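# Move two supplement bottles to arm1/arm2 room, keep can

## Task

Get the green supplement bottle and the black supplement bottle into the room where arm1 and arm2 work, both upright and away from the gap in the wall. Leave the drink can upright on top of the same piece of furniture it starts on. A tray with a load travels down one roller lane without help, and an empty tray comes back along the other lane. Neither bottle nor the can may touch a roller lane unless a gripper is holding it at that moment. The result only counts if it stays put without a robot holding it. At the end, open the grippers and move the arms away from the objects.

## Robot and tools

Robots: four identical i2rt Big YAM arms named arm1, arm2, arm3 and arm4. Each has six revolute joints, a two-finger gripper and a wrist camera. arm1 and arm2 share one room, arm3 and arm4 the other, and the wall between them has an opening crossed by two roller lanes carrying trays. Fixed room cameras: cam_arm1_arm2 and cam_arm3_arm4. Wrist cameras: arm1_cam_wrist, arm2_cam_wrist, arm3_cam_wrist, arm4_cam_wrist. With joints 1 and 6 at 0 and the hand level and pointing ahead, the wrist camera rides above the hand looking toward the fingertips. Maximum reach is roughly 1.0 m from the joint 1 axis.

Frame: a single scene frame, origin on the floor, +z up. The hand point is halfway between the fingertips; the hand z axis runs along the fingers and the fingers open and close along hand y. Foot poses are never printed. Commands, however, are joint-space only.

Tool execute_actions: argument actions is a list holding one action or none. An action is an object keyed by robot name; under each name sits joints, an object mapping joint names to absolute targets (not offsets). Each arm gets its own entry, and only the keys you name are commanded. Keys, units and ranges: joint1_rad -2.879 to 2.879 rad (base yaw, positive counter-clockwise seen from above, 0 faces the way the foot faces); joint2_rad 0 to 3.141 rad (shoulder; 0 puts the upper arm roughly level pointing backward, larger values raise it and carry it forward); joint3_rad 0 to 3.019 rad (elbow; 0 is fully folded, larger opens); joint4_rad -1.692 to 1.57 rad (hand pitch, positive tips fingers up); joint5_rad -1.57 to 1.57 rad (hand swing sideways, positive to the arm's right); joint6_rad -2.094 to 2.094 rad (hand roll, positive clockwise viewed from behind the hand); gripper_m 0 to 0.093 m (fingertip gap, absolute). Done tolerances: ±0.045, ±0.14, ±0.09, ±0.055, ±0.03, ±0.035 rad and ±0.003 m. All motions in one action start at once and may finish at different times; joints move at different speeds, so the hand can sweep a wide arc between postures. Optional cameras lists which images come back (null, omitted or ["all"] gives every camera, [] gives none). An empty actions list just reports state and images. A bad key or out-of-range number rejects the whole call and nothing moves. Joints or arms left out may keep driving toward an earlier target.

Tool wait: seconds from 0 to 10; commands nothing new, returns the same report. Tool zoom_image: camera plus region [x0, y0, x1, y1] in pixels of that camera's latest full image, top-left origin, at most 504 by 504. Tool finished_scene: scene number (1 or 2); irreversible, reports success. Do not reply without a tool call.

Result lines: joint_positions gives current joint values; joint torques are raw drive outputs per arm joint, with per-unit offset, scaling and noise, nonzero even in free air, so treat them as rough. joint_status tells how each commanded motion ended: reached, off_target (stopped short and may still push), contact_stop or time_out (target dropped, holds where it stopped, though a time_out joint may keep a nearby target and keep pushing), not_followed (a self/inter-arm collision check blocked that arm's joint targets, shown with a joint command not followed line and usually a cause; the gripper part still runs, and the blocked targets may be retried later). on_its_own lists joints this call did not command; held at is the target being held, not the actual position. A pushing joint can be relaxed by commanding its reported position. Tiny target changes may not move a joint, and a joint holding a load up will sag. A reported stop skips the later motion, wait and finished_scene calls in that same reply.

Heat: holding or pushing warms motors. MOTOR HOT appears from 85 °C; at 100 °C that arm drops limp (OVER-TEMPERATURE FAULT) until it cools, and joints not at target read limit_stop_at_motor_heat; resend the target afterwards.

Avoid: arms pressing against each other (can end the run; the clearance check ignores fingers, gripper housings and wrist cameras and may react late); arms pushing hard on things, since they do not halt on contact; dropping, slamming or tipping objects; knocking anything off the work area or to the floor; letting a loose bottle or the can touch a roller lane. Objects may occasionally get a small shove on their own. Gripper force is about 50 to 62 N per pad, sometimes less. Finish with grippers open and arms withdrawn, and objects resting stably.

Each tool is called after "Request:" as name([rows], argument=value, ...), one row to a line, values as JSON.

## Session

Request:
execute_actions(actions=[])

Scene clock: 0.00 s.
Joint torques (N m, as the arm reports them, + toward a larger angle): no reading
Motor temperatures (°C, as the motors report them): arm1=[26 27 27 28 27 25] | arm2=[27 24 25 27 26 26] | arm3=[24 24 27 27 24 27] | arm4=[26 24 25 25 26 26]
arm1.joint_positions: joint1_rad=+0.703 joint2_rad=+0.473 joint3_rad=+1.554 joint4_rad=-1.552 joint5_rad=+0.072 joint6_rad=-0.120 gripper_m=+0.095
arm1.joint_status: not commanded
arm1.hand: x=-1.2442 y=-0.5035 z=+1.5377 quat_wxyz=(-0.264, +0.792, -0.317, -0.450) (m; scene frame)
arm2.joint_positions: joint1_rad=-0.027 joint2_rad=+0.576 joint3_rad=+1.332 joint4_rad=-1.186 joint5_rad=-0.111 joint6_rad=+0.738 gripper_m=+0.095
arm2.joint_status: not commanded
arm2.hand: x=-1.5376 y=+0.1386 z=+1.4481 quat_wxyz=(-0.490, -0.291, -0.789, -0.228) (m; scene frame)
arm3.joint_positions: joint1_rad=-0.049 joint2_rad=+0.520 joint3_rad=+1.604 joint4_rad=-1.185 joint5_rad=-0.100 joint6_rad=-0.151 gripper_m=+0.095
arm3.joint_status: not commanded
arm3.hand: x=+1.1808 y=-0.4476 z=+1.6056 quat_wxyz=(-0.495, +0.565, -0.481, -0.452) (m; scene frame)
arm4.joint_positions: joint1_rad=+0.226 joint2_rad=+0.261 joint3_rad=+1.456 joint4_rad=-1.210 joint5_rad=+0.288 joint6_rad=+0.513 gripper_m=+0.095
arm4.joint_status: not commanded
arm4.hand: x=+1.7126 y=+0.1550 z=+1.5808 quat_wxyz=(-0.168, -0.692, +0.179, +0.679) (m; scene frame)
pictures: arm1_cam_wrist, arm2_cam_wrist, arm3_cam_wrist, arm4_cam_wrist, cam_arm1_arm2, cam_arm3_arm4
Images, in order (width x height): arm1_cam_wrist 616x616, arm2_cam_wrist 616x616, arm3_cam_wrist 616x616, arm4_cam_wrist 616x616, cam_arm1_arm2 672x504, cam_arm3_arm4 672x504.

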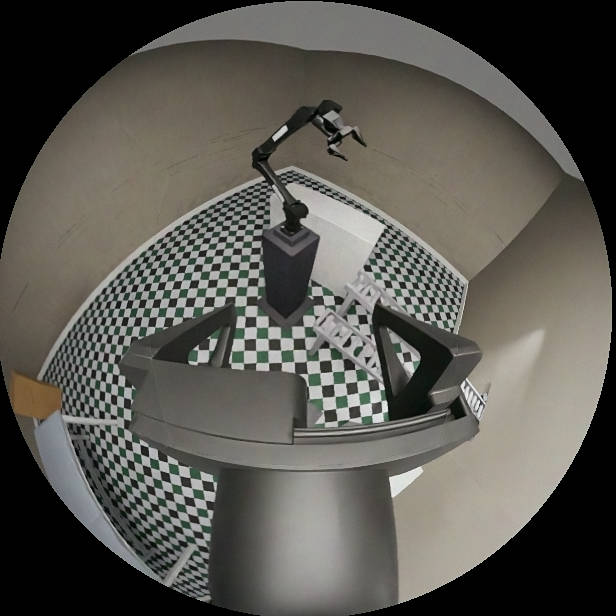

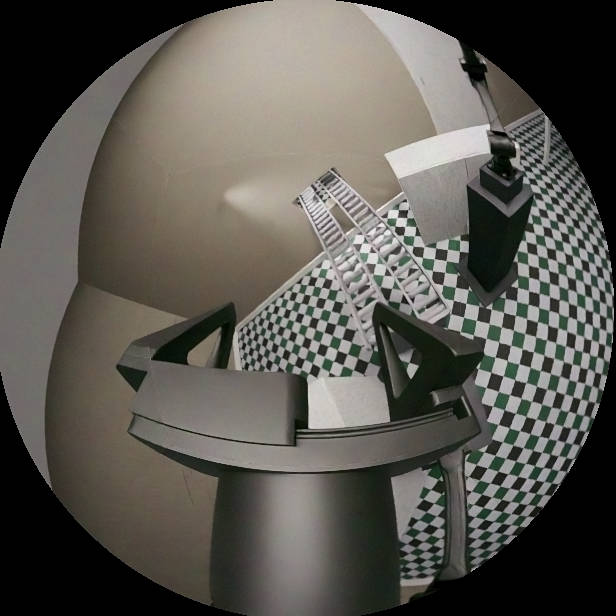

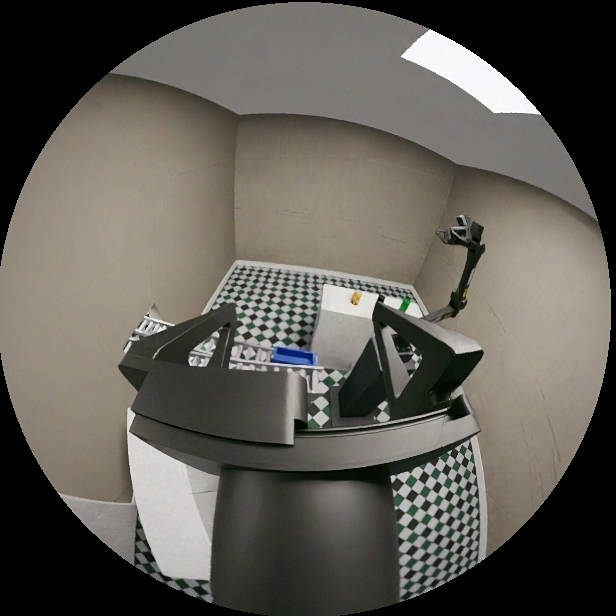

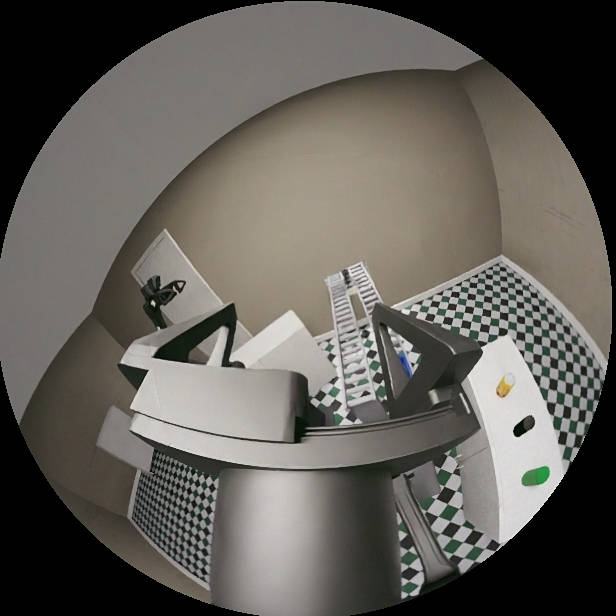

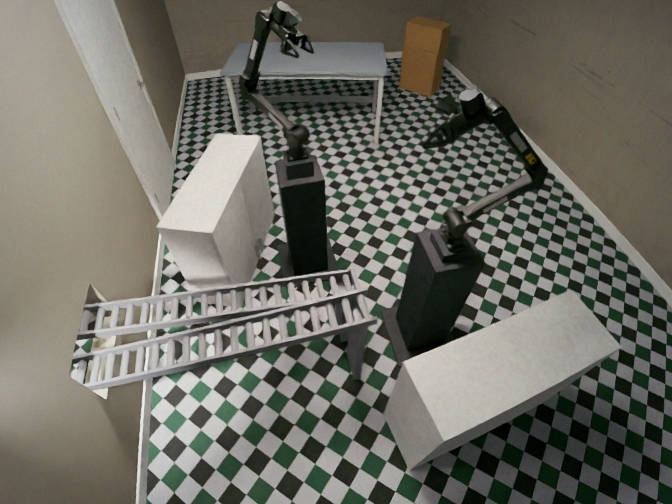

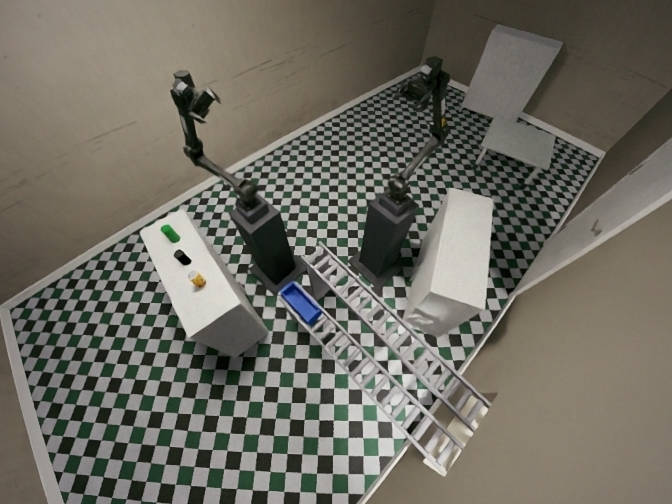

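Request:
zoom_image(camera="cam_arm3_arm4", region=[120, 170, 520, 490])

Request:
zoom_image(camera="cam_arm1_arm2", region=[50, 200, 450, 450])

Request:
execute_actions([
  {"arm4":{"joints":{"joint1_rad":-1.3,"joint5_rad":0,"joint6_rad":0,"joint2_rad":0.8,"joint3_rad":1.2,"joint4_rad":-1.2}},"arm2":{"joints":{"joint1_rad":0,"joint5_rad":0,"joint6_rad":0,"joint4_rad":-0.75}},"arm1":{"joints":{"joint1_rad":0,"joint5_rad":0,"joint6_rad":0,"joint3_rad":1.0}},"arm3":{"joints":{"joint1_rad":0,"joint5_rad":0,"joint6_rad":0,"joint4_rad":-1.65}}},
])

Region (120, 170, 520, 490) of cam_arm3_arm4's 672x504 image, scaled by 1.260, with more detail than that image has; it fills the top 403 rows of this view, and the rest is white.

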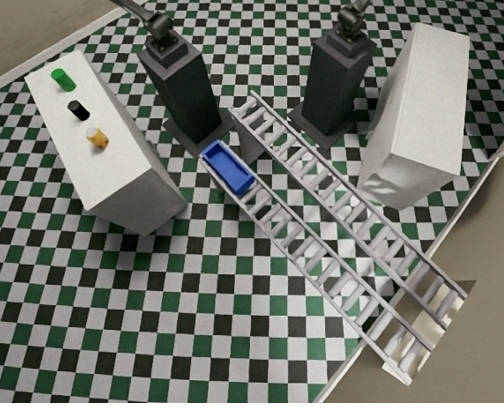

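Region (50, 200, 450, 450) of cam_arm1_arm2's 672x504 image, scaled by 1.260, with more detail than that image has; it fills the top 315 rows of this view, and the rest is white.

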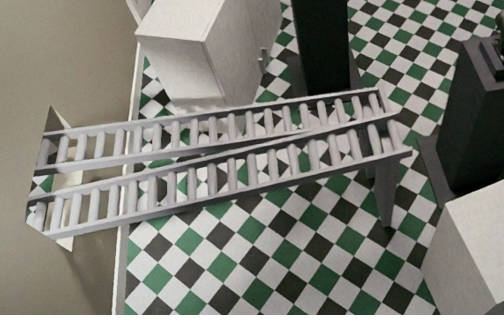

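Scene clock: 17.07 s.
Joint torques (N m, as the arm reports them, + toward a larger angle): arm1=[1.21 1.94 7.78 1.17 0.   0.17] | arm2=[ 2.49  4.12  9.42  3.02  0.16 -0.14] | arm3=[ 0.74  5.62  7.18  1.65  0.09 -0.01] | arm4=[ 0.3  -0.81 11.32  2.23 -0.03 -0.13]
Motor temperatures (°C, as the motors report them): arm1=[26 27 28 28 27 25] | arm2=[27 24 28 27 26 26] | arm3=[24 25 28 27 24 27] | arm4=[26 24 26 25 26 26]
arm1.joint_positions: joint1_rad=+0.008 joint2_rad=+0.475 joint3_rad=+1.011 joint4_rad=-1.552 joint5_rad=+0.001 joint6_rad=-0.011 gripper_m=+0.095
arm1.joint_status: all done
arm1.hand: x=-1.1845 y=-0.4243 z=+1.2983 quat_wxyz=(-0.188, +0.698, -0.663, -0.196) (m; scene frame)
arm2.joint_positions: joint1_rad=-0.009 joint2_rad=+0.576 joint3_rad=+1.332 joint4_rad=-0.768 joint5_rad=-0.003 joint6_rad=+0.008 gripper_m=+0.095
arm2.joint_status: all done
arm2.hand: x=-1.5146 y=+0.1239 z=+1.5472 quat_wxyz=(-0.702, -0.010, -0.712, +0.004) (m; scene frame)
arm3.joint_positions: joint1_rad=-0.012 joint2_rad=+0.520 joint3_rad=+1.604 joint4_rad=-1.638 joint5_rad=-0.003 joint6_rad=-0.008 gripper_m=+0.095
arm3.joint_status: all done
arm3.hand: x=+1.1892 y=-0.4835 z=+1.5009 quat_wxyz=(-0.344, +0.609, -0.627, -0.342) (m; scene frame)
arm4.joint_positions: joint1_rad=-1.293 joint2_rad=+0.795 joint3_rad=+1.166 joint4_rad=-1.210 joint5_rad=+0.001 joint6_rad=+0.011 gripper_m=+0.095
arm4.joint_status: all done
arm4.hand: x=+1.6738 y=+0.4331 z=+1.3426 quat_wxyz=(+0.214, -0.756, +0.545, +0.293) (m; scene frame)
pictures: arm1_cam_wrist, arm2_cam_wrist, arm3_cam_wrist, arm4_cam_wrist, cam_arm1_arm2, cam_arm3_arm4
Images, in order (width x height): arm1_cam_wrist 616x616, arm2_cam_wrist 616x616, arm3_cam_wrist 616x616, arm4_cam_wrist 616x616, cam_arm1_arm2 672x504, cam_arm3_arm4 672x504.

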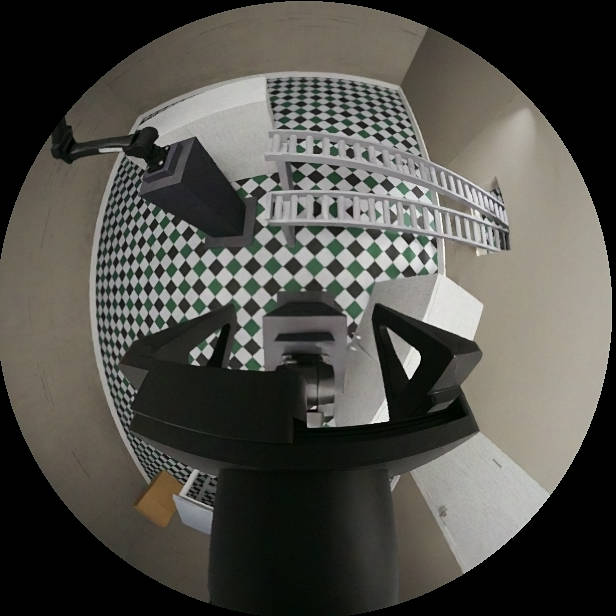

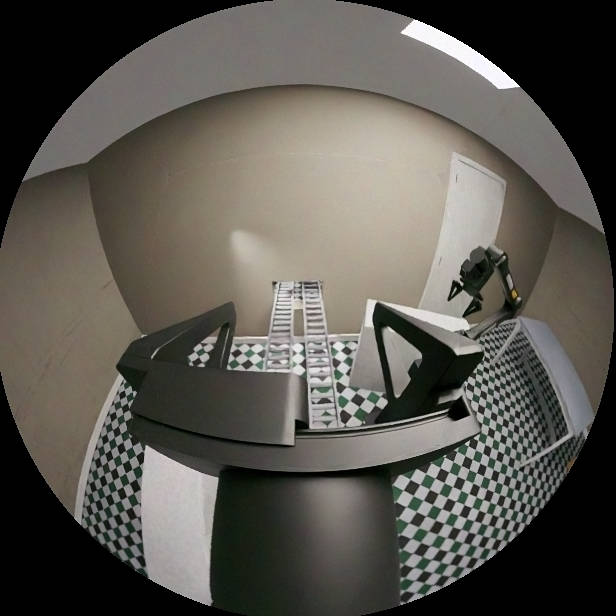

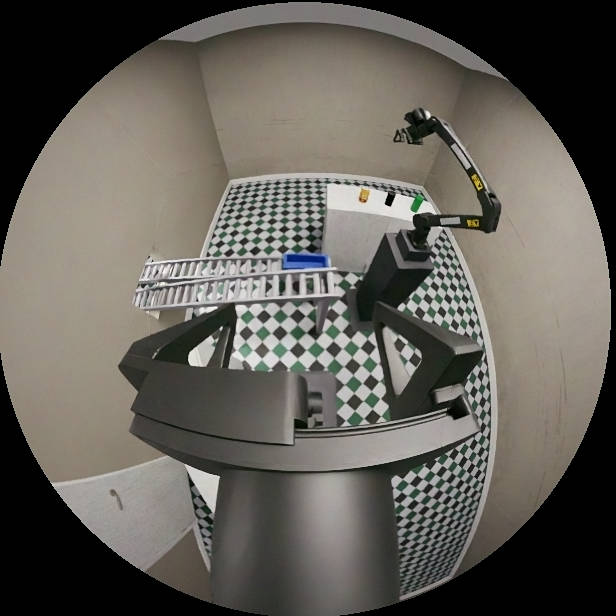

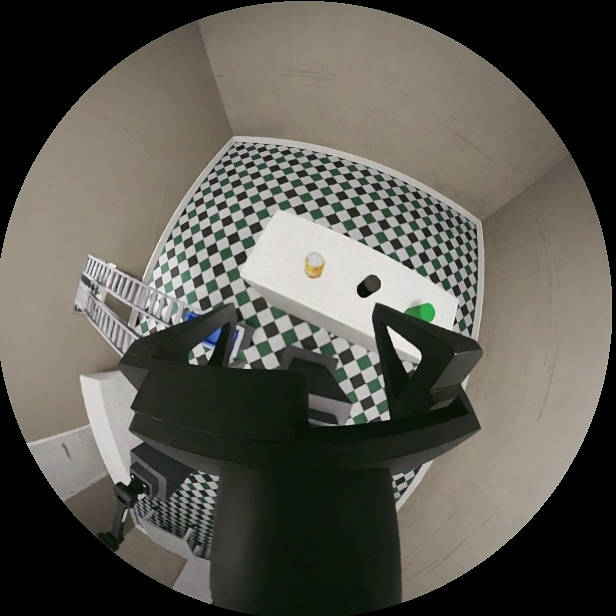

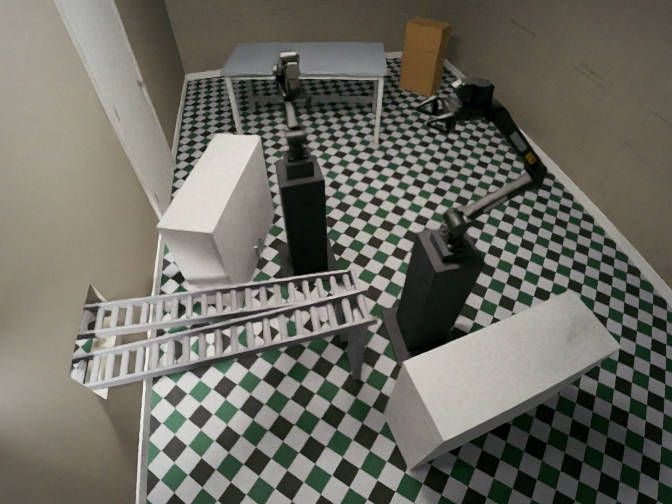

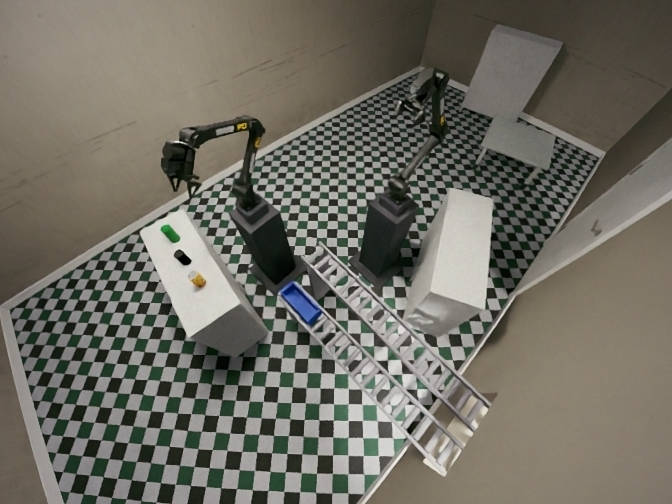

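Request:
execute_actions([
  {"arm4":{"joints":{"joint1_rad":-1.57,"joint2_rad":1.6,"joint3_rad":1.6,"joint4_rad":-1.5}},"arm3":{"joints":{"joint1_rad":0.2,"joint2_rad":1.9,"joint3_rad":1.9,"joint4_rad":-1.5}},"arm1":{"joints":{"joint2_rad":1.3,"joint3_rad":1.2,"joint4_rad":-1.45}}},
], cameras=["arm3_cam_wrist","arm4_cam_wrist","arm1_cam_wrist","cam_arm3_arm4"])

Scene clock: 34.10 s.
Joint torques (N m, as the arm reports them, + toward a larger angle): arm1=[  1.25 -11.33  10.03   0.4    0.02   0.17] | arm2=[ 2.77  3.6   9.37  2.88  0.15 -0.12] | arm3=[  0.78 -18.66  11.07   0.63   0.05  -0.08] | arm4=[  0.61 -15.2   11.2    0.37  -0.02  -0.14]
Motor temperatures (°C, as the motors report them): arm1=[26 27 29 28 27 25] | arm2=[27 24 29 28 26 26] | arm3=[24 25 29 27 24 27] | arm4=[26 24 29 25 26 26]
arm1.joint_positions: joint1_rad=+0.008 joint2_rad=+1.297 joint3_rad=+1.183 joint4_rad=-1.460 joint5_rad=+0.001 joint6_rad=-0.011 gripper_m=+0.095
arm1.joint_status: all done
arm1.hand: x=-1.1928 y=-0.2355 z=+1.1712 quat_wxyz=(+0.004, +0.725, -0.688, +0.002) (m; scene frame)
arm2.joint_positions: joint1_rad=-0.009 joint2_rad=+0.576 joint3_rad=+1.332 joint4_rad=-0.768 joint5_rad=-0.003 joint6_rad=+0.007 gripper_m=+0.095
arm2.joint_status: not commanded
arm2.hand: x=-1.5146 y=+0.1239 z=+1.5472 quat_wxyz=(-0.702, -0.010, -0.712, +0.005) (m; scene frame)
arm3.joint_positions: joint1_rad=+0.189 joint2_rad=+1.912 joint3_rad=+1.872 joint4_rad=-1.500 joint5_rad=-0.002 joint6_rad=-0.007 gripper_m=+0.095
arm3.joint_status: all done
arm3.hand: x=+1.0778 y=-0.0065 z=+1.1181 quat_wxyz=(-0.003, +0.767, -0.641, -0.017) (m; scene frame)
arm4.joint_positions: joint1_rad=-1.568 joint2_rad=+1.608 joint3_rad=+1.563 joint4_rad=-1.491 joint5_rad=+0.000 joint6_rad=+0.010 gripper_m=+0.095
arm4.joint_status: all done
arm4.hand: x=+1.7534 y=+0.6202 z=+1.1850 quat_wxyz=(+0.019, -0.722, +0.691, +0.014) (m; scene frame)
pictures: arm1_cam_wrist, arm3_cam_wrist, arm4_cam_wrist, cam_arm3_arm4
Images, in order (width x height): arm1_cam_wrist 616x616, arm3_cam_wrist 616x616, arm4_cam_wrist 616x616, cam_arm3_arm4 672x504.

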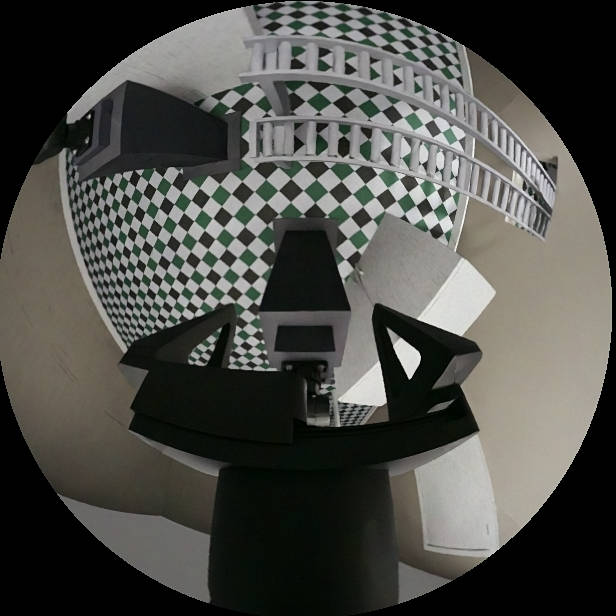

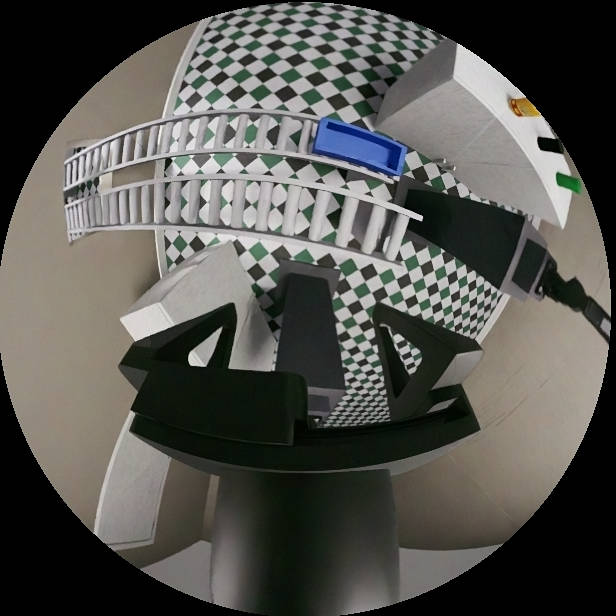

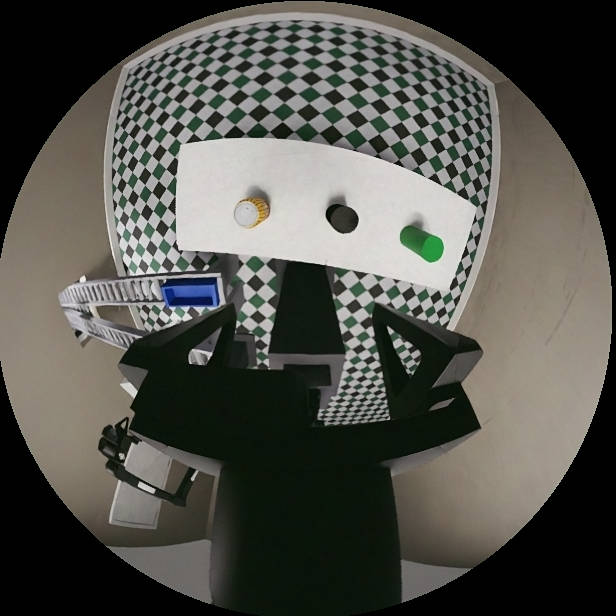

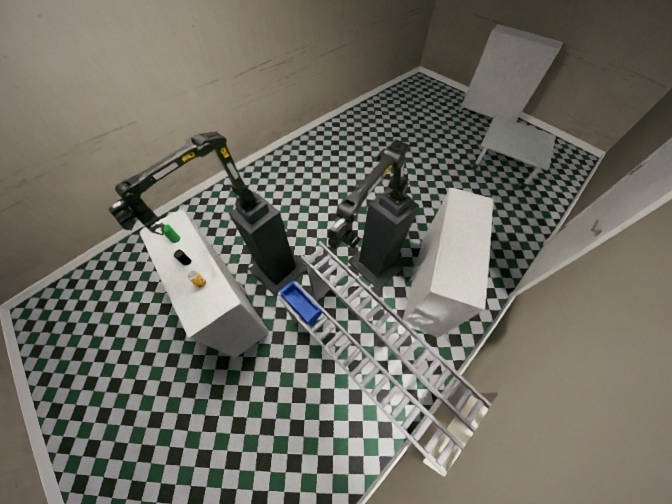

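Request:
execute_actions([
  {"arm4":{"joints":{"joint1_rad":-1.693,"joint2_rad":1.69,"joint3_rad":1.42,"joint4_rad":-1.28}},"arm3":{"joints":{"joint1_rad":0.05,"joint2_rad":2.2,"joint3_rad":2.25,"joint4_rad":-1.55}}},
], cameras=["arm3_cam_wrist","arm4_cam_wrist","cam_arm3_arm4"])

Scene clock: 49.80 s.
Joint torques (N m, as the arm reports them, + toward a larger angle): arm1=[  1.49 -11.32  10.08   0.31  -0.01   0.17] | arm2=[ 1.6   4.13  9.59  2.91  0.12 -0.12] | arm3=[ -0.13 -21.54  12.8    0.15  -0.01  -0.04] | arm4=[  1.89 -17.28   9.57   1.11  -0.02  -0.14]
Motor temperatures (°C, as the motors report them): arm1=[26 28 30 28 27 25] | arm2=[27 24 29 28 26 26] | arm3=[24 26 32 27 24 27] | arm4=[26 25 29 25 26 26]
arm1.joint_positions: joint1_rad=+0.008 joint2_rad=+1.297 joint3_rad=+1.183 joint4_rad=-1.460 joint5_rad=+0.001 joint6_rad=-0.011 gripper_m=+0.095
arm1.joint_status: not commanded
arm1.hand: x=-1.1928 y=-0.2355 z=+1.1712 quat_wxyz=(+0.004, +0.725, -0.688, +0.002) (m; scene frame)
arm2.joint_positions: joint1_rad=-0.009 joint2_rad=+0.576 joint3_rad=+1.332 joint4_rad=-0.768 joint5_rad=-0.003 joint6_rad=+0.007 gripper_m=+0.095
arm2.joint_status: not commanded
arm2.hand: x=-1.5146 y=+0.1239 z=+1.5472 quat_wxyz=(-0.702, -0.010, -0.712, +0.005) (m; scene frame)
arm3.joint_positions: joint1_rad=+0.041 joint2_rad=+2.213 joint3_rad=+2.201 joint4_rad=-1.541 joint5_rad=-0.001 joint6_rad=-0.007 gripper_m=+0.095
arm3.joint_status: all done
arm3.hand: x=+1.1637 y=+0.0898 z=+1.0560 quat_wxyz=(+0.000, +0.717, -0.697, -0.011) (m; scene frame)
arm4.joint_positions: joint1_rad=-1.704 joint2_rad=+1.709 joint3_rad=+1.400 joint4_rad=-1.292 joint5_rad=+0.000 joint6_rad=+0.010 gripper_m=+0.095
arm4.joint_status: all done
arm4.hand: x=+1.8218 y=+0.6243 z=+1.0765 quat_wxyz=(-0.004, -0.674, +0.739, -0.008) (m; scene frame)
pictures: arm3_cam_wrist, arm4_cam_wrist, cam_arm3_arm4
Images, in order (width x height): arm3_cam_wrist 616x616, arm4_cam_wrist 616x616, cam_arm3_arm4 672x504.

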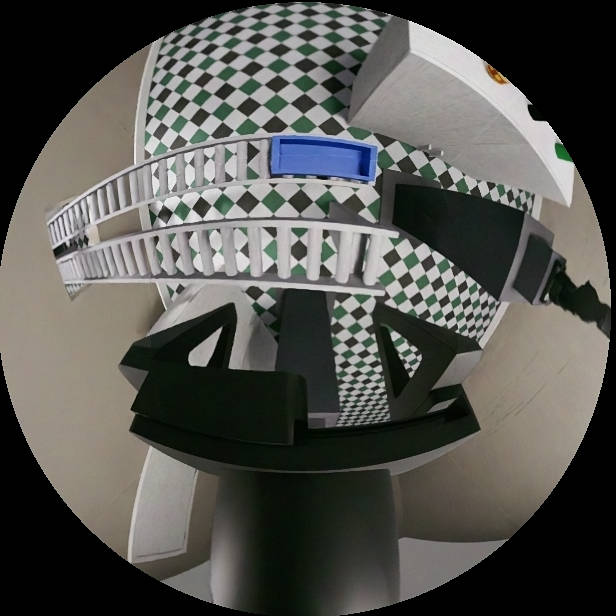

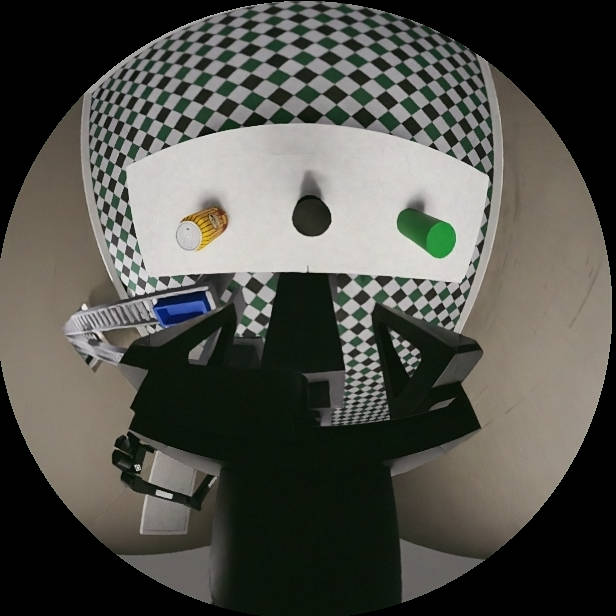

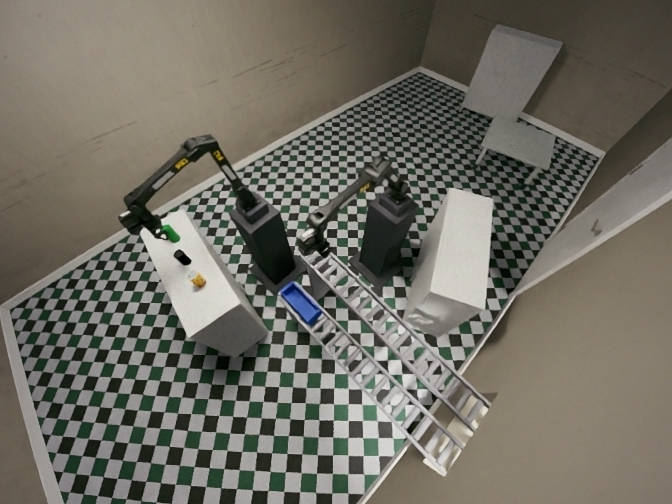

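Request:
execute_actions([
  {"arm4":{"joints":{"joint2_rad":1.89,"joint3_rad":1.345,"joint4_rad":-0.98}},"arm3":{"joints":{"joint2_rad":2.5,"joint3_rad":2.55,"joint4_rad":-1.55}}},
], cameras=["arm3_cam_wrist","arm4_cam_wrist","cam_arm3_arm4"])

Scene clock: 56.37 s.
Joint torques (N m, as the arm reports them, + toward a larger angle): arm1=[  1.11 -11.44  10.05   0.29   0.01   0.18] | arm2=[ 1.98  3.29  9.49  2.97  0.15 -0.13] | arm3=[  0.88 -23.61  12.65   0.1    0.03  -0.04] | arm4=[  1.79 -19.83   8.68   1.17  -0.02  -0.14]
Motor temperatures (°C, as the motors report them): arm1=[26 28 30 28 27 25] | arm2=[27 24 30 28 26 26] | arm3=[24 27 33 27 24 27] | arm4=[26 25 29 25 26 26]
arm1.joint_positions: joint1_rad=+0.008 joint2_rad=+1.297 joint3_rad=+1.183 joint4_rad=-1.460 joint5_rad=+0.001 joint6_rad=-0.011 gripper_m=+0.095
arm1.joint_status: not commanded
arm1.hand: x=-1.1928 y=-0.2355 z=+1.1712 quat_wxyz=(+0.004, +0.725, -0.688, +0.002) (m; scene frame)
arm2.joint_positions: joint1_rad=-0.009 joint2_rad=+0.576 joint3_rad=+1.332 joint4_rad=-0.768 joint5_rad=-0.003 joint6_rad=+0.007 gripper_m=+0.095
arm2.joint_status: not commanded
arm2.hand: x=-1.5146 y=+0.1239 z=+1.5472 quat_wxyz=(-0.702, -0.010, -0.712, +0.005) (m; scene frame)
arm3.joint_positions: joint1_rad=+0.041 joint2_rad=+2.513 joint3_rad=+2.502 joint4_rad=-1.543 joint5_rad=-0.001 joint6_rad=-0.007 gripper_m=+0.095
arm3.joint_status: all done
arm3.hand: x=+1.1608 y=+0.1541 z=+0.9611 quat_wxyz=(+0.001, +0.717, -0.697, -0.010) (m; scene frame)
arm4.joint_positions: joint1_rad=-1.704 joint2_rad=+1.908 joint3_rad=+1.326 joint4_rad=-0.992 joint5_rad=+0.000 joint6_rad=+0.010 gripper_m=+0.095
arm4.joint_status: all done
arm4.hand: x=+1.8253 y=+0.6574 z=+0.9520 quat_wxyz=(+0.006, -0.674, +0.739, +0.001) (m; scene frame)
pictures: arm3_cam_wrist, arm4_cam_wrist, cam_arm3_arm4
Images, in order (width x height): arm3_cam_wrist 616x616, arm4_cam_wrist 616x616, cam_arm3_arm4 672x504.

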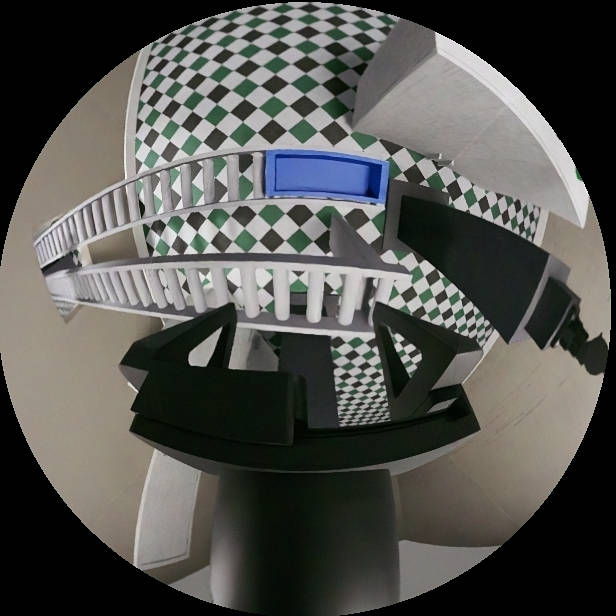

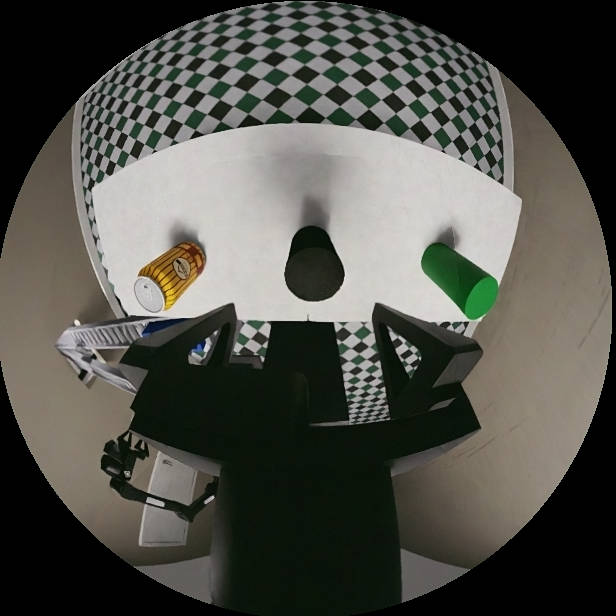

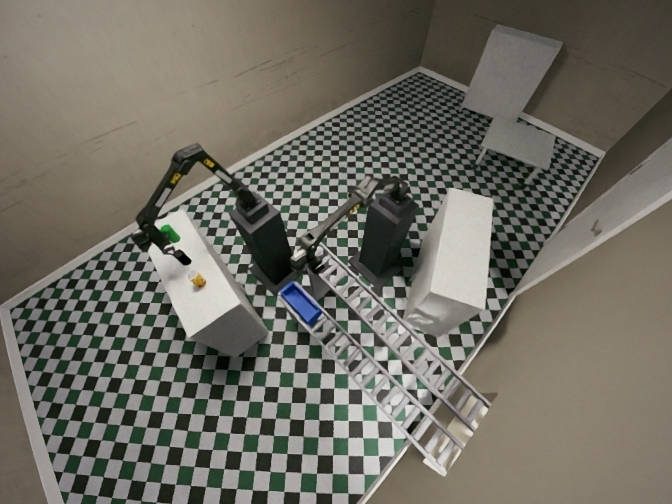

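Request:
execute_actions([
  {"arm4":{"joints":{"joint1_rad":-0.9,"joint2_rad":1.8,"joint6_rad":-0.25}},"arm3":{"joints":{"joint1_rad":0.6,"joint2_rad":1.9,"joint3_rad":1.7,"joint4_rad":-1.3}}},
], cameras=[])

Request:
execute_actions([
  {"arm4":{"joints":{"joint1_rad":-0.305,"joint2_rad":2.46,"joint3_rad":1.57,"joint4_rad":-0.635}}},
], cameras=["arm4_cam_wrist","cam_arm3_arm4"])

Scene clock: 74.50 s.
Joint torques (N m, as the arm reports them, + toward a larger angle): arm1=[  1.11 -11.35  10.09   0.36   0.     0.16] | arm2=[ 2.39  3.7   9.62  3.    0.18 -0.13] | arm3=[  0.94 -17.95   9.61   0.89  -0.04  -0.07] | arm4=[ -0.24 -17.51   9.18   1.09   0.04  -0.15]
Motor temperatures (°C, as the motors report them): arm1=[26 28 31 28 27 25] | arm2=[27 24 30 28 26 26] | arm3=[24 28 35 27 24 27] | arm4=[26 26 29 25 26 26]
arm1.joint_positions: joint1_rad=+0.008 joint2_rad=+1.297 joint3_rad=+1.183 joint4_rad=-1.460 joint5_rad=+0.001 joint6_rad=-0.011 gripper_m=+0.095
arm1.joint_status: not commanded
arm1.hand: x=-1.1928 y=-0.2355 z=+1.1712 quat_wxyz=(+0.004, +0.725, -0.688, +0.002) (m; scene frame)
arm2.joint_positions: joint1_rad=-0.009 joint2_rad=+0.576 joint3_rad=+1.332 joint4_rad=-0.768 joint5_rad=-0.003 joint6_rad=+0.007 gripper_m=+0.095
arm2.joint_status: not commanded
arm2.hand: x=-1.5146 y=+0.1239 z=+1.5472 quat_wxyz=(-0.702, -0.010, -0.712, +0.005) (m; scene frame)
arm3.joint_positions: joint1_rad=+0.589 joint2_rad=+1.913 joint3_rad=+1.689 joint4_rad=-1.305 joint5_rad=+0.000 joint6_rad=-0.005 gripper_m=+0.095
arm3.joint_status: all done
arm3.hand: x=+0.8579 y=-0.0980 z=+1.0525 quat_wxyz=(-0.005, +0.878, -0.477, -0.024) (m; scene frame)
arm4.joint_positions: joint1_rad=-0.889 joint2_rad=+1.804 joint3_rad=+1.326 joint4_rad=-0.986 joint5_rad=-0.001 joint6_rad=-0.239 gripper_m=+0.095
arm4.joint_status: all done
arm4.hand: x=+1.4194 y=+0.5310 z=+1.0007 quat_wxyz=(+0.034, -0.954, +0.294, +0.044) (m; scene frame)
pictures: none
No camera images: the call's "cameras" was empty. Leave "cameras" out to get every camera's image.

Scene clock: 76.17 s.
Joint torques (N m, as the arm reports them, + toward a larger angle): arm1=[  1.27 -11.2   10.13   0.39   0.01   0.16] | arm2=[ 2.31  4.18  9.62  2.95  0.16 -0.11] | arm3=[  1.21 -17.73   9.69   0.62  -0.05  -0.07] | arm4=[  1.73 -23.35   7.39   0.88   0.02  -0.12]
Motor temperatures (°C, as the motors report them): arm1=[26 28 31 28 27 25] | arm2=[27 24 30 28 26 26] | arm3=[24 28 35 27 24 27] | arm4=[26 26 28 25 26 26]
arm1.joint_positions: joint1_rad=+0.008 joint2_rad=+1.297 joint3_rad=+1.183 joint4_rad=-1.460 joint5_rad=+0.001 joint6_rad=-0.011 gripper_m=+0.095
arm1.joint_status: not commanded
arm1.hand: x=-1.1928 y=-0.2355 z=+1.1712 quat_wxyz=(+0.004, +0.725, -0.688, +0.002) (m; scene frame)
arm2.joint_positions: joint1_rad=-0.009 joint2_rad=+0.576 joint3_rad=+1.332 joint4_rad=-0.768 joint5_rad=-0.003 joint6_rad=+0.007 gripper_m=+0.095
arm2.joint_status: not commanded
arm2.hand: x=-1.5146 y=+0.1239 z=+1.5472 quat_wxyz=(-0.702, -0.010, -0.712, +0.005) (m; scene frame)
arm3.joint_positions: joint1_rad=+0.589 joint2_rad=+1.913 joint3_rad=+1.689 joint4_rad=-1.305 joint5_rad=+0.000 joint6_rad=-0.005 gripper_m=+0.095
arm3.joint_status: not commanded
arm3.hand: x=+0.8579 y=-0.0980 z=+1.0525 quat_wxyz=(-0.005, +0.878, -0.477, -0.024) (m; scene frame)
arm4.joint_positions: joint1_rad=-0.315 joint2_rad=+2.471 joint3_rad=+1.541 joint4_rad=-0.640 joint5_rad=-0.001 joint6_rad=-0.242 gripper_m=+0.095
arm4.joint_status: all done
arm4.hand: x=+1.2149 y=+0.2865 z=+0.6934 quat_wxyz=(+0.006, -1.000, +0.011, -0.004) (m; scene frame)
pictures: arm4_cam_wrist, cam_arm3_arm4
Images, in order (width x height): arm4_cam_wrist 616x616, cam_arm3_arm4 672x504.

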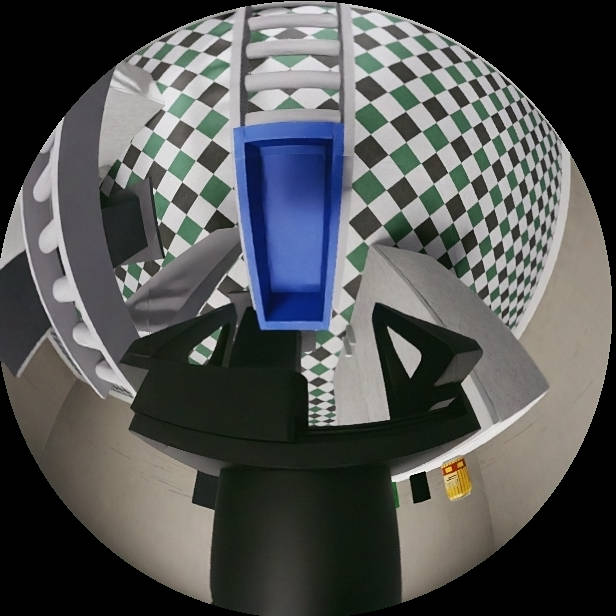

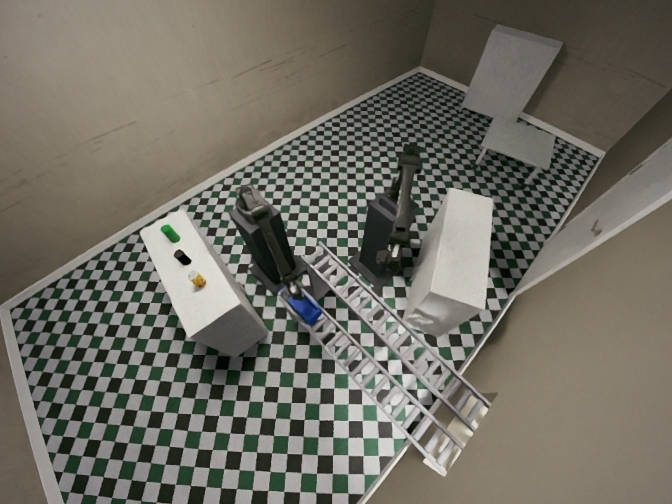

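Request:
execute_actions([
  {"arm4":{"joints":{"joint1_rad":-0.368,"joint2_rad":2.695,"joint3_rad":1.735,"joint4_rad":-0.56,"joint6_rad":-0.31,"gripper_m":0.07}}},
], cameras=["arm4_cam_wrist"])

Scene clock: 85.23 s.
Joint torques (N m, as the arm reports them, + toward a larger angle): arm1=[  1.3  -11.28  10.08   0.38   0.01   0.17] | arm2=[ 2.61  3.72  9.39  2.97  0.11 -0.16] | arm3=[  1.45 -18.44   9.57   0.83  -0.01  -0.05] | arm4=[  0.75 -25.43   6.21   0.83   0.02  -0.15]
Motor temperatures (°C, as the motors report them): arm1=[26 28 31 28 27 25] | arm2=[27 24 30 28 26 26] | arm3=[24 28 34 27 24 27] | arm4=[26 26 28 25 26 26]
arm1.joint_positions: joint1_rad=+0.008 joint2_rad=+1.297 joint3_rad=+1.183 joint4_rad=-1.460 joint5_rad=+0.001 joint6_rad=-0.011 gripper_m=+0.095
arm1.joint_status: not commanded
arm1.hand: x=-1.1928 y=-0.2355 z=+1.1712 quat_wxyz=(+0.004, +0.725, -0.688, +0.002) (m; scene frame)
arm2.joint_positions: joint1_rad=-0.009 joint2_rad=+0.576 joint3_rad=+1.332 joint4_rad=-0.768 joint5_rad=-0.003 joint6_rad=+0.007 gripper_m=+0.095
arm2.joint_status: not commanded
arm2.hand: x=-1.5146 y=+0.1239 z=+1.5472 quat_wxyz=(-0.702, -0.010, -0.712, +0.005) (m; scene frame)
arm3.joint_positions: joint1_rad=+0.589 joint2_rad=+1.913 joint3_rad=+1.689 joint4_rad=-1.305 joint5_rad=+0.000 joint6_rad=-0.005 gripper_m=+0.095
arm3.joint_status: not commanded
arm3.hand: x=+0.8579 y=-0.0980 z=+1.0525 quat_wxyz=(-0.005, +0.878, -0.477, -0.024) (m; scene frame)
arm4.joint_positions: joint1_rad=-0.370 joint2_rad=+2.722 joint3_rad=+1.718 joint4_rad=-0.564 joint5_rad=-0.001 joint6_rad=-0.299 gripper_m=+0.070
arm4.joint_status: all done
arm4.hand: x=+1.2135 y=+0.3226 z=+0.5882 quat_wxyz=(+0.006, -1.000, +0.010, -0.002) (m; scene frame)
pictures: arm4_cam_wrist
Images, in order (width x height): arm4_cam_wrist 616x616.

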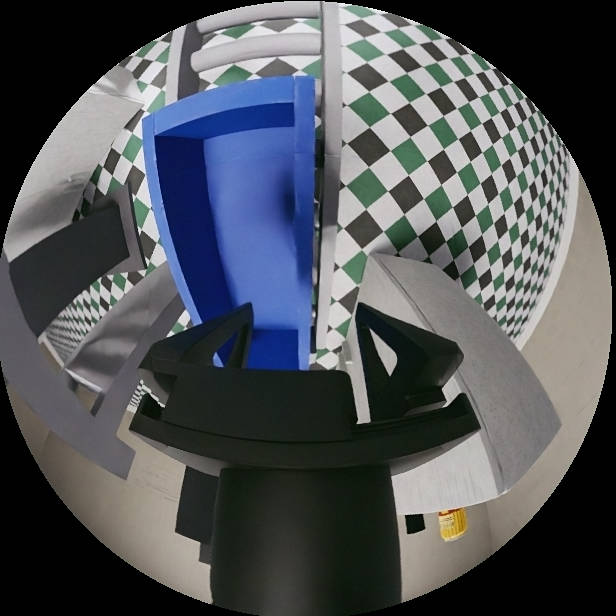

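Request:
execute_actions([
  {"arm4":{"joints":{"joint2_rad":2.78,"joint3_rad":1.80,"joint4_rad":-0.54,"gripper_m":0.05}}},
], cameras=[])

Request:
execute_actions([
  {"arm4":{"joints":{"gripper_m":0.0}}},
], cameras=["arm4_cam_wrist"])

Scene clock: 91.90 s.
Joint torques (N m, as the arm reports them, + toward a larger angle): arm1=[  1.51 -11.11  10.05   0.36   0.01   0.18] | arm2=[ 1.84  4.46  9.59  3.04  0.14 -0.13] | arm3=[  0.89 -17.14   9.45   0.8   -0.01  -0.01] | arm4=[  0.7  -24.13   6.64   1.     0.01  -0.15]
Motor temperatures (°C, as the motors report them): arm1=[26 28 31 28 27 25] | arm2=[27 24 30 28 26 26] | arm3=[24 28 34 27 24 27] | arm4=[26 27 28 25 26 26]
arm1.joint_positions: joint1_rad=+0.008 joint2_rad=+1.297 joint3_rad=+1.183 joint4_rad=-1.460 joint5_rad=+0.001 joint6_rad=-0.011 gripper_m=+0.095
arm1.joint_status: not commanded
arm1.hand: x=-1.1928 y=-0.2355 z=+1.1712 quat_wxyz=(+0.004, +0.725, -0.688, +0.002) (m; scene frame)
arm2.joint_positions: joint1_rad=-0.009 joint2_rad=+0.576 joint3_rad=+1.332 joint4_rad=-0.768 joint5_rad=-0.003 joint6_rad=+0.007 gripper_m=+0.095
arm2.joint_status: not commanded
arm2.hand: x=-1.5146 y=+0.1239 z=+1.5472 quat_wxyz=(-0.702, -0.010, -0.712, +0.005) (m; scene frame)
arm3.joint_positions: joint1_rad=+0.589 joint2_rad=+1.913 joint3_rad=+1.689 joint4_rad=-1.305 joint5_rad=+0.000 joint6_rad=-0.005 gripper_m=+0.095
arm3.joint_status: not commanded
arm3.hand: x=+0.8579 y=-0.0980 z=+1.0525 quat_wxyz=(-0.005, +0.878, -0.477, -0.024) (m; scene frame)
arm4.joint_positions: joint1_rad=-0.370 joint2_rad=+2.787 joint3_rad=+1.774 joint4_rad=-0.548 joint5_rad=-0.001 joint6_rad=-0.299 gripper_m=+0.050
arm4.joint_status: all done
arm4.hand: x=+1.2098 y=+0.3242 z=+0.5620 quat_wxyz=(+0.007, -1.000, +0.009, +0.001) (m; scene frame)
pictures: none
No camera images: the call's "cameras" was empty. Leave "cameras" out to get every camera's image.

Scene clock: 92.60 s.
Joint torques (N m, as the arm reports them, + toward a larger angle): arm1=[  1.13 -11.14  10.13   0.34   0.01   0.18] | arm2=[ 2.2   3.77  9.39  2.93  0.18 -0.12] | arm3=[  0.85 -17.67   9.51   0.83   0.02  -0.08] | arm4=[  0.67 -24.02   6.37   1.04   0.08  -0.14]
Motor temperatures (°C, as the motors report them): arm1=[26 28 31 28 27 25] | arm2=[27 24 30 28 26 26] | arm3=[24 28 34 27 24 27] | arm4=[26 27 28 25 26 26]
arm1.joint_positions: joint1_rad=+0.008 joint2_rad=+1.297 joint3_rad=+1.183 joint4_rad=-1.460 joint5_rad=+0.001 joint6_rad=-0.011 gripper_m=+0.095
arm1.joint_status: not commanded
arm1.hand: x=-1.1928 y=-0.2355 z=+1.1712 quat_wxyz=(+0.004, +0.725, -0.688, +0.002) (m; scene frame)
arm2.joint_positions: joint1_rad=-0.009 joint2_rad=+0.576 joint3_rad=+1.332 joint4_rad=-0.768 joint5_rad=-0.003 joint6_rad=+0.007 gripper_m=+0.095
arm2.joint_status: not commanded
arm2.hand: x=-1.5146 y=+0.1239 z=+1.5472 quat_wxyz=(-0.702, -0.010, -0.712, +0.005) (m; scene frame)
arm3.joint_positions: joint1_rad=+0.589 joint2_rad=+1.913 joint3_rad=+1.689 joint4_rad=-1.305 joint5_rad=+0.000 joint6_rad=-0.005 gripper_m=+0.095
arm3.joint_status: not commanded
arm3.hand: x=+0.8579 y=-0.0980 z=+1.0525 quat_wxyz=(-0.005, +0.878, -0.477, -0.024) (m; scene frame)
arm4.joint_positions: joint1_rad=-0.370 joint2_rad=+2.784 joint3_rad=+1.779 joint4_rad=-0.548 joint5_rad=-0.002 joint6_rad=-0.300 gripper_m=+0.001
arm4.joint_status: all done
arm4.hand: x=+1.2057 y=+0.3253 z=+0.5646 quat_wxyz=(+0.008, -1.000, +0.009, +0.005) (m; scene frame)
pictures: arm4_cam_wrist
Images, in order (width x height): arm4_cam_wrist 616x616.

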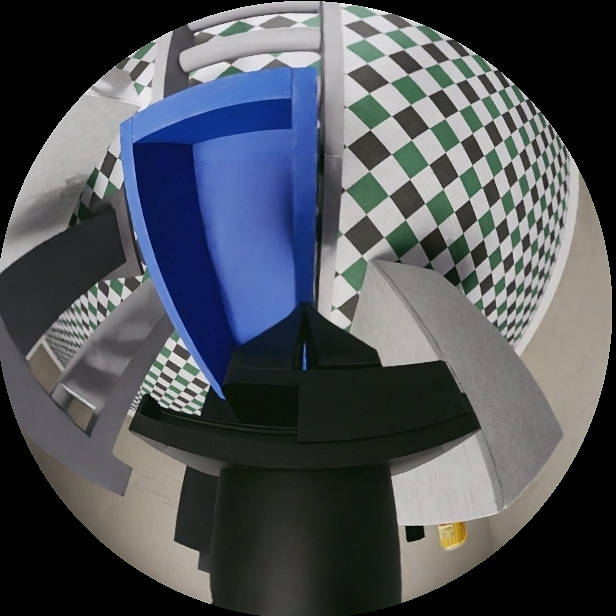

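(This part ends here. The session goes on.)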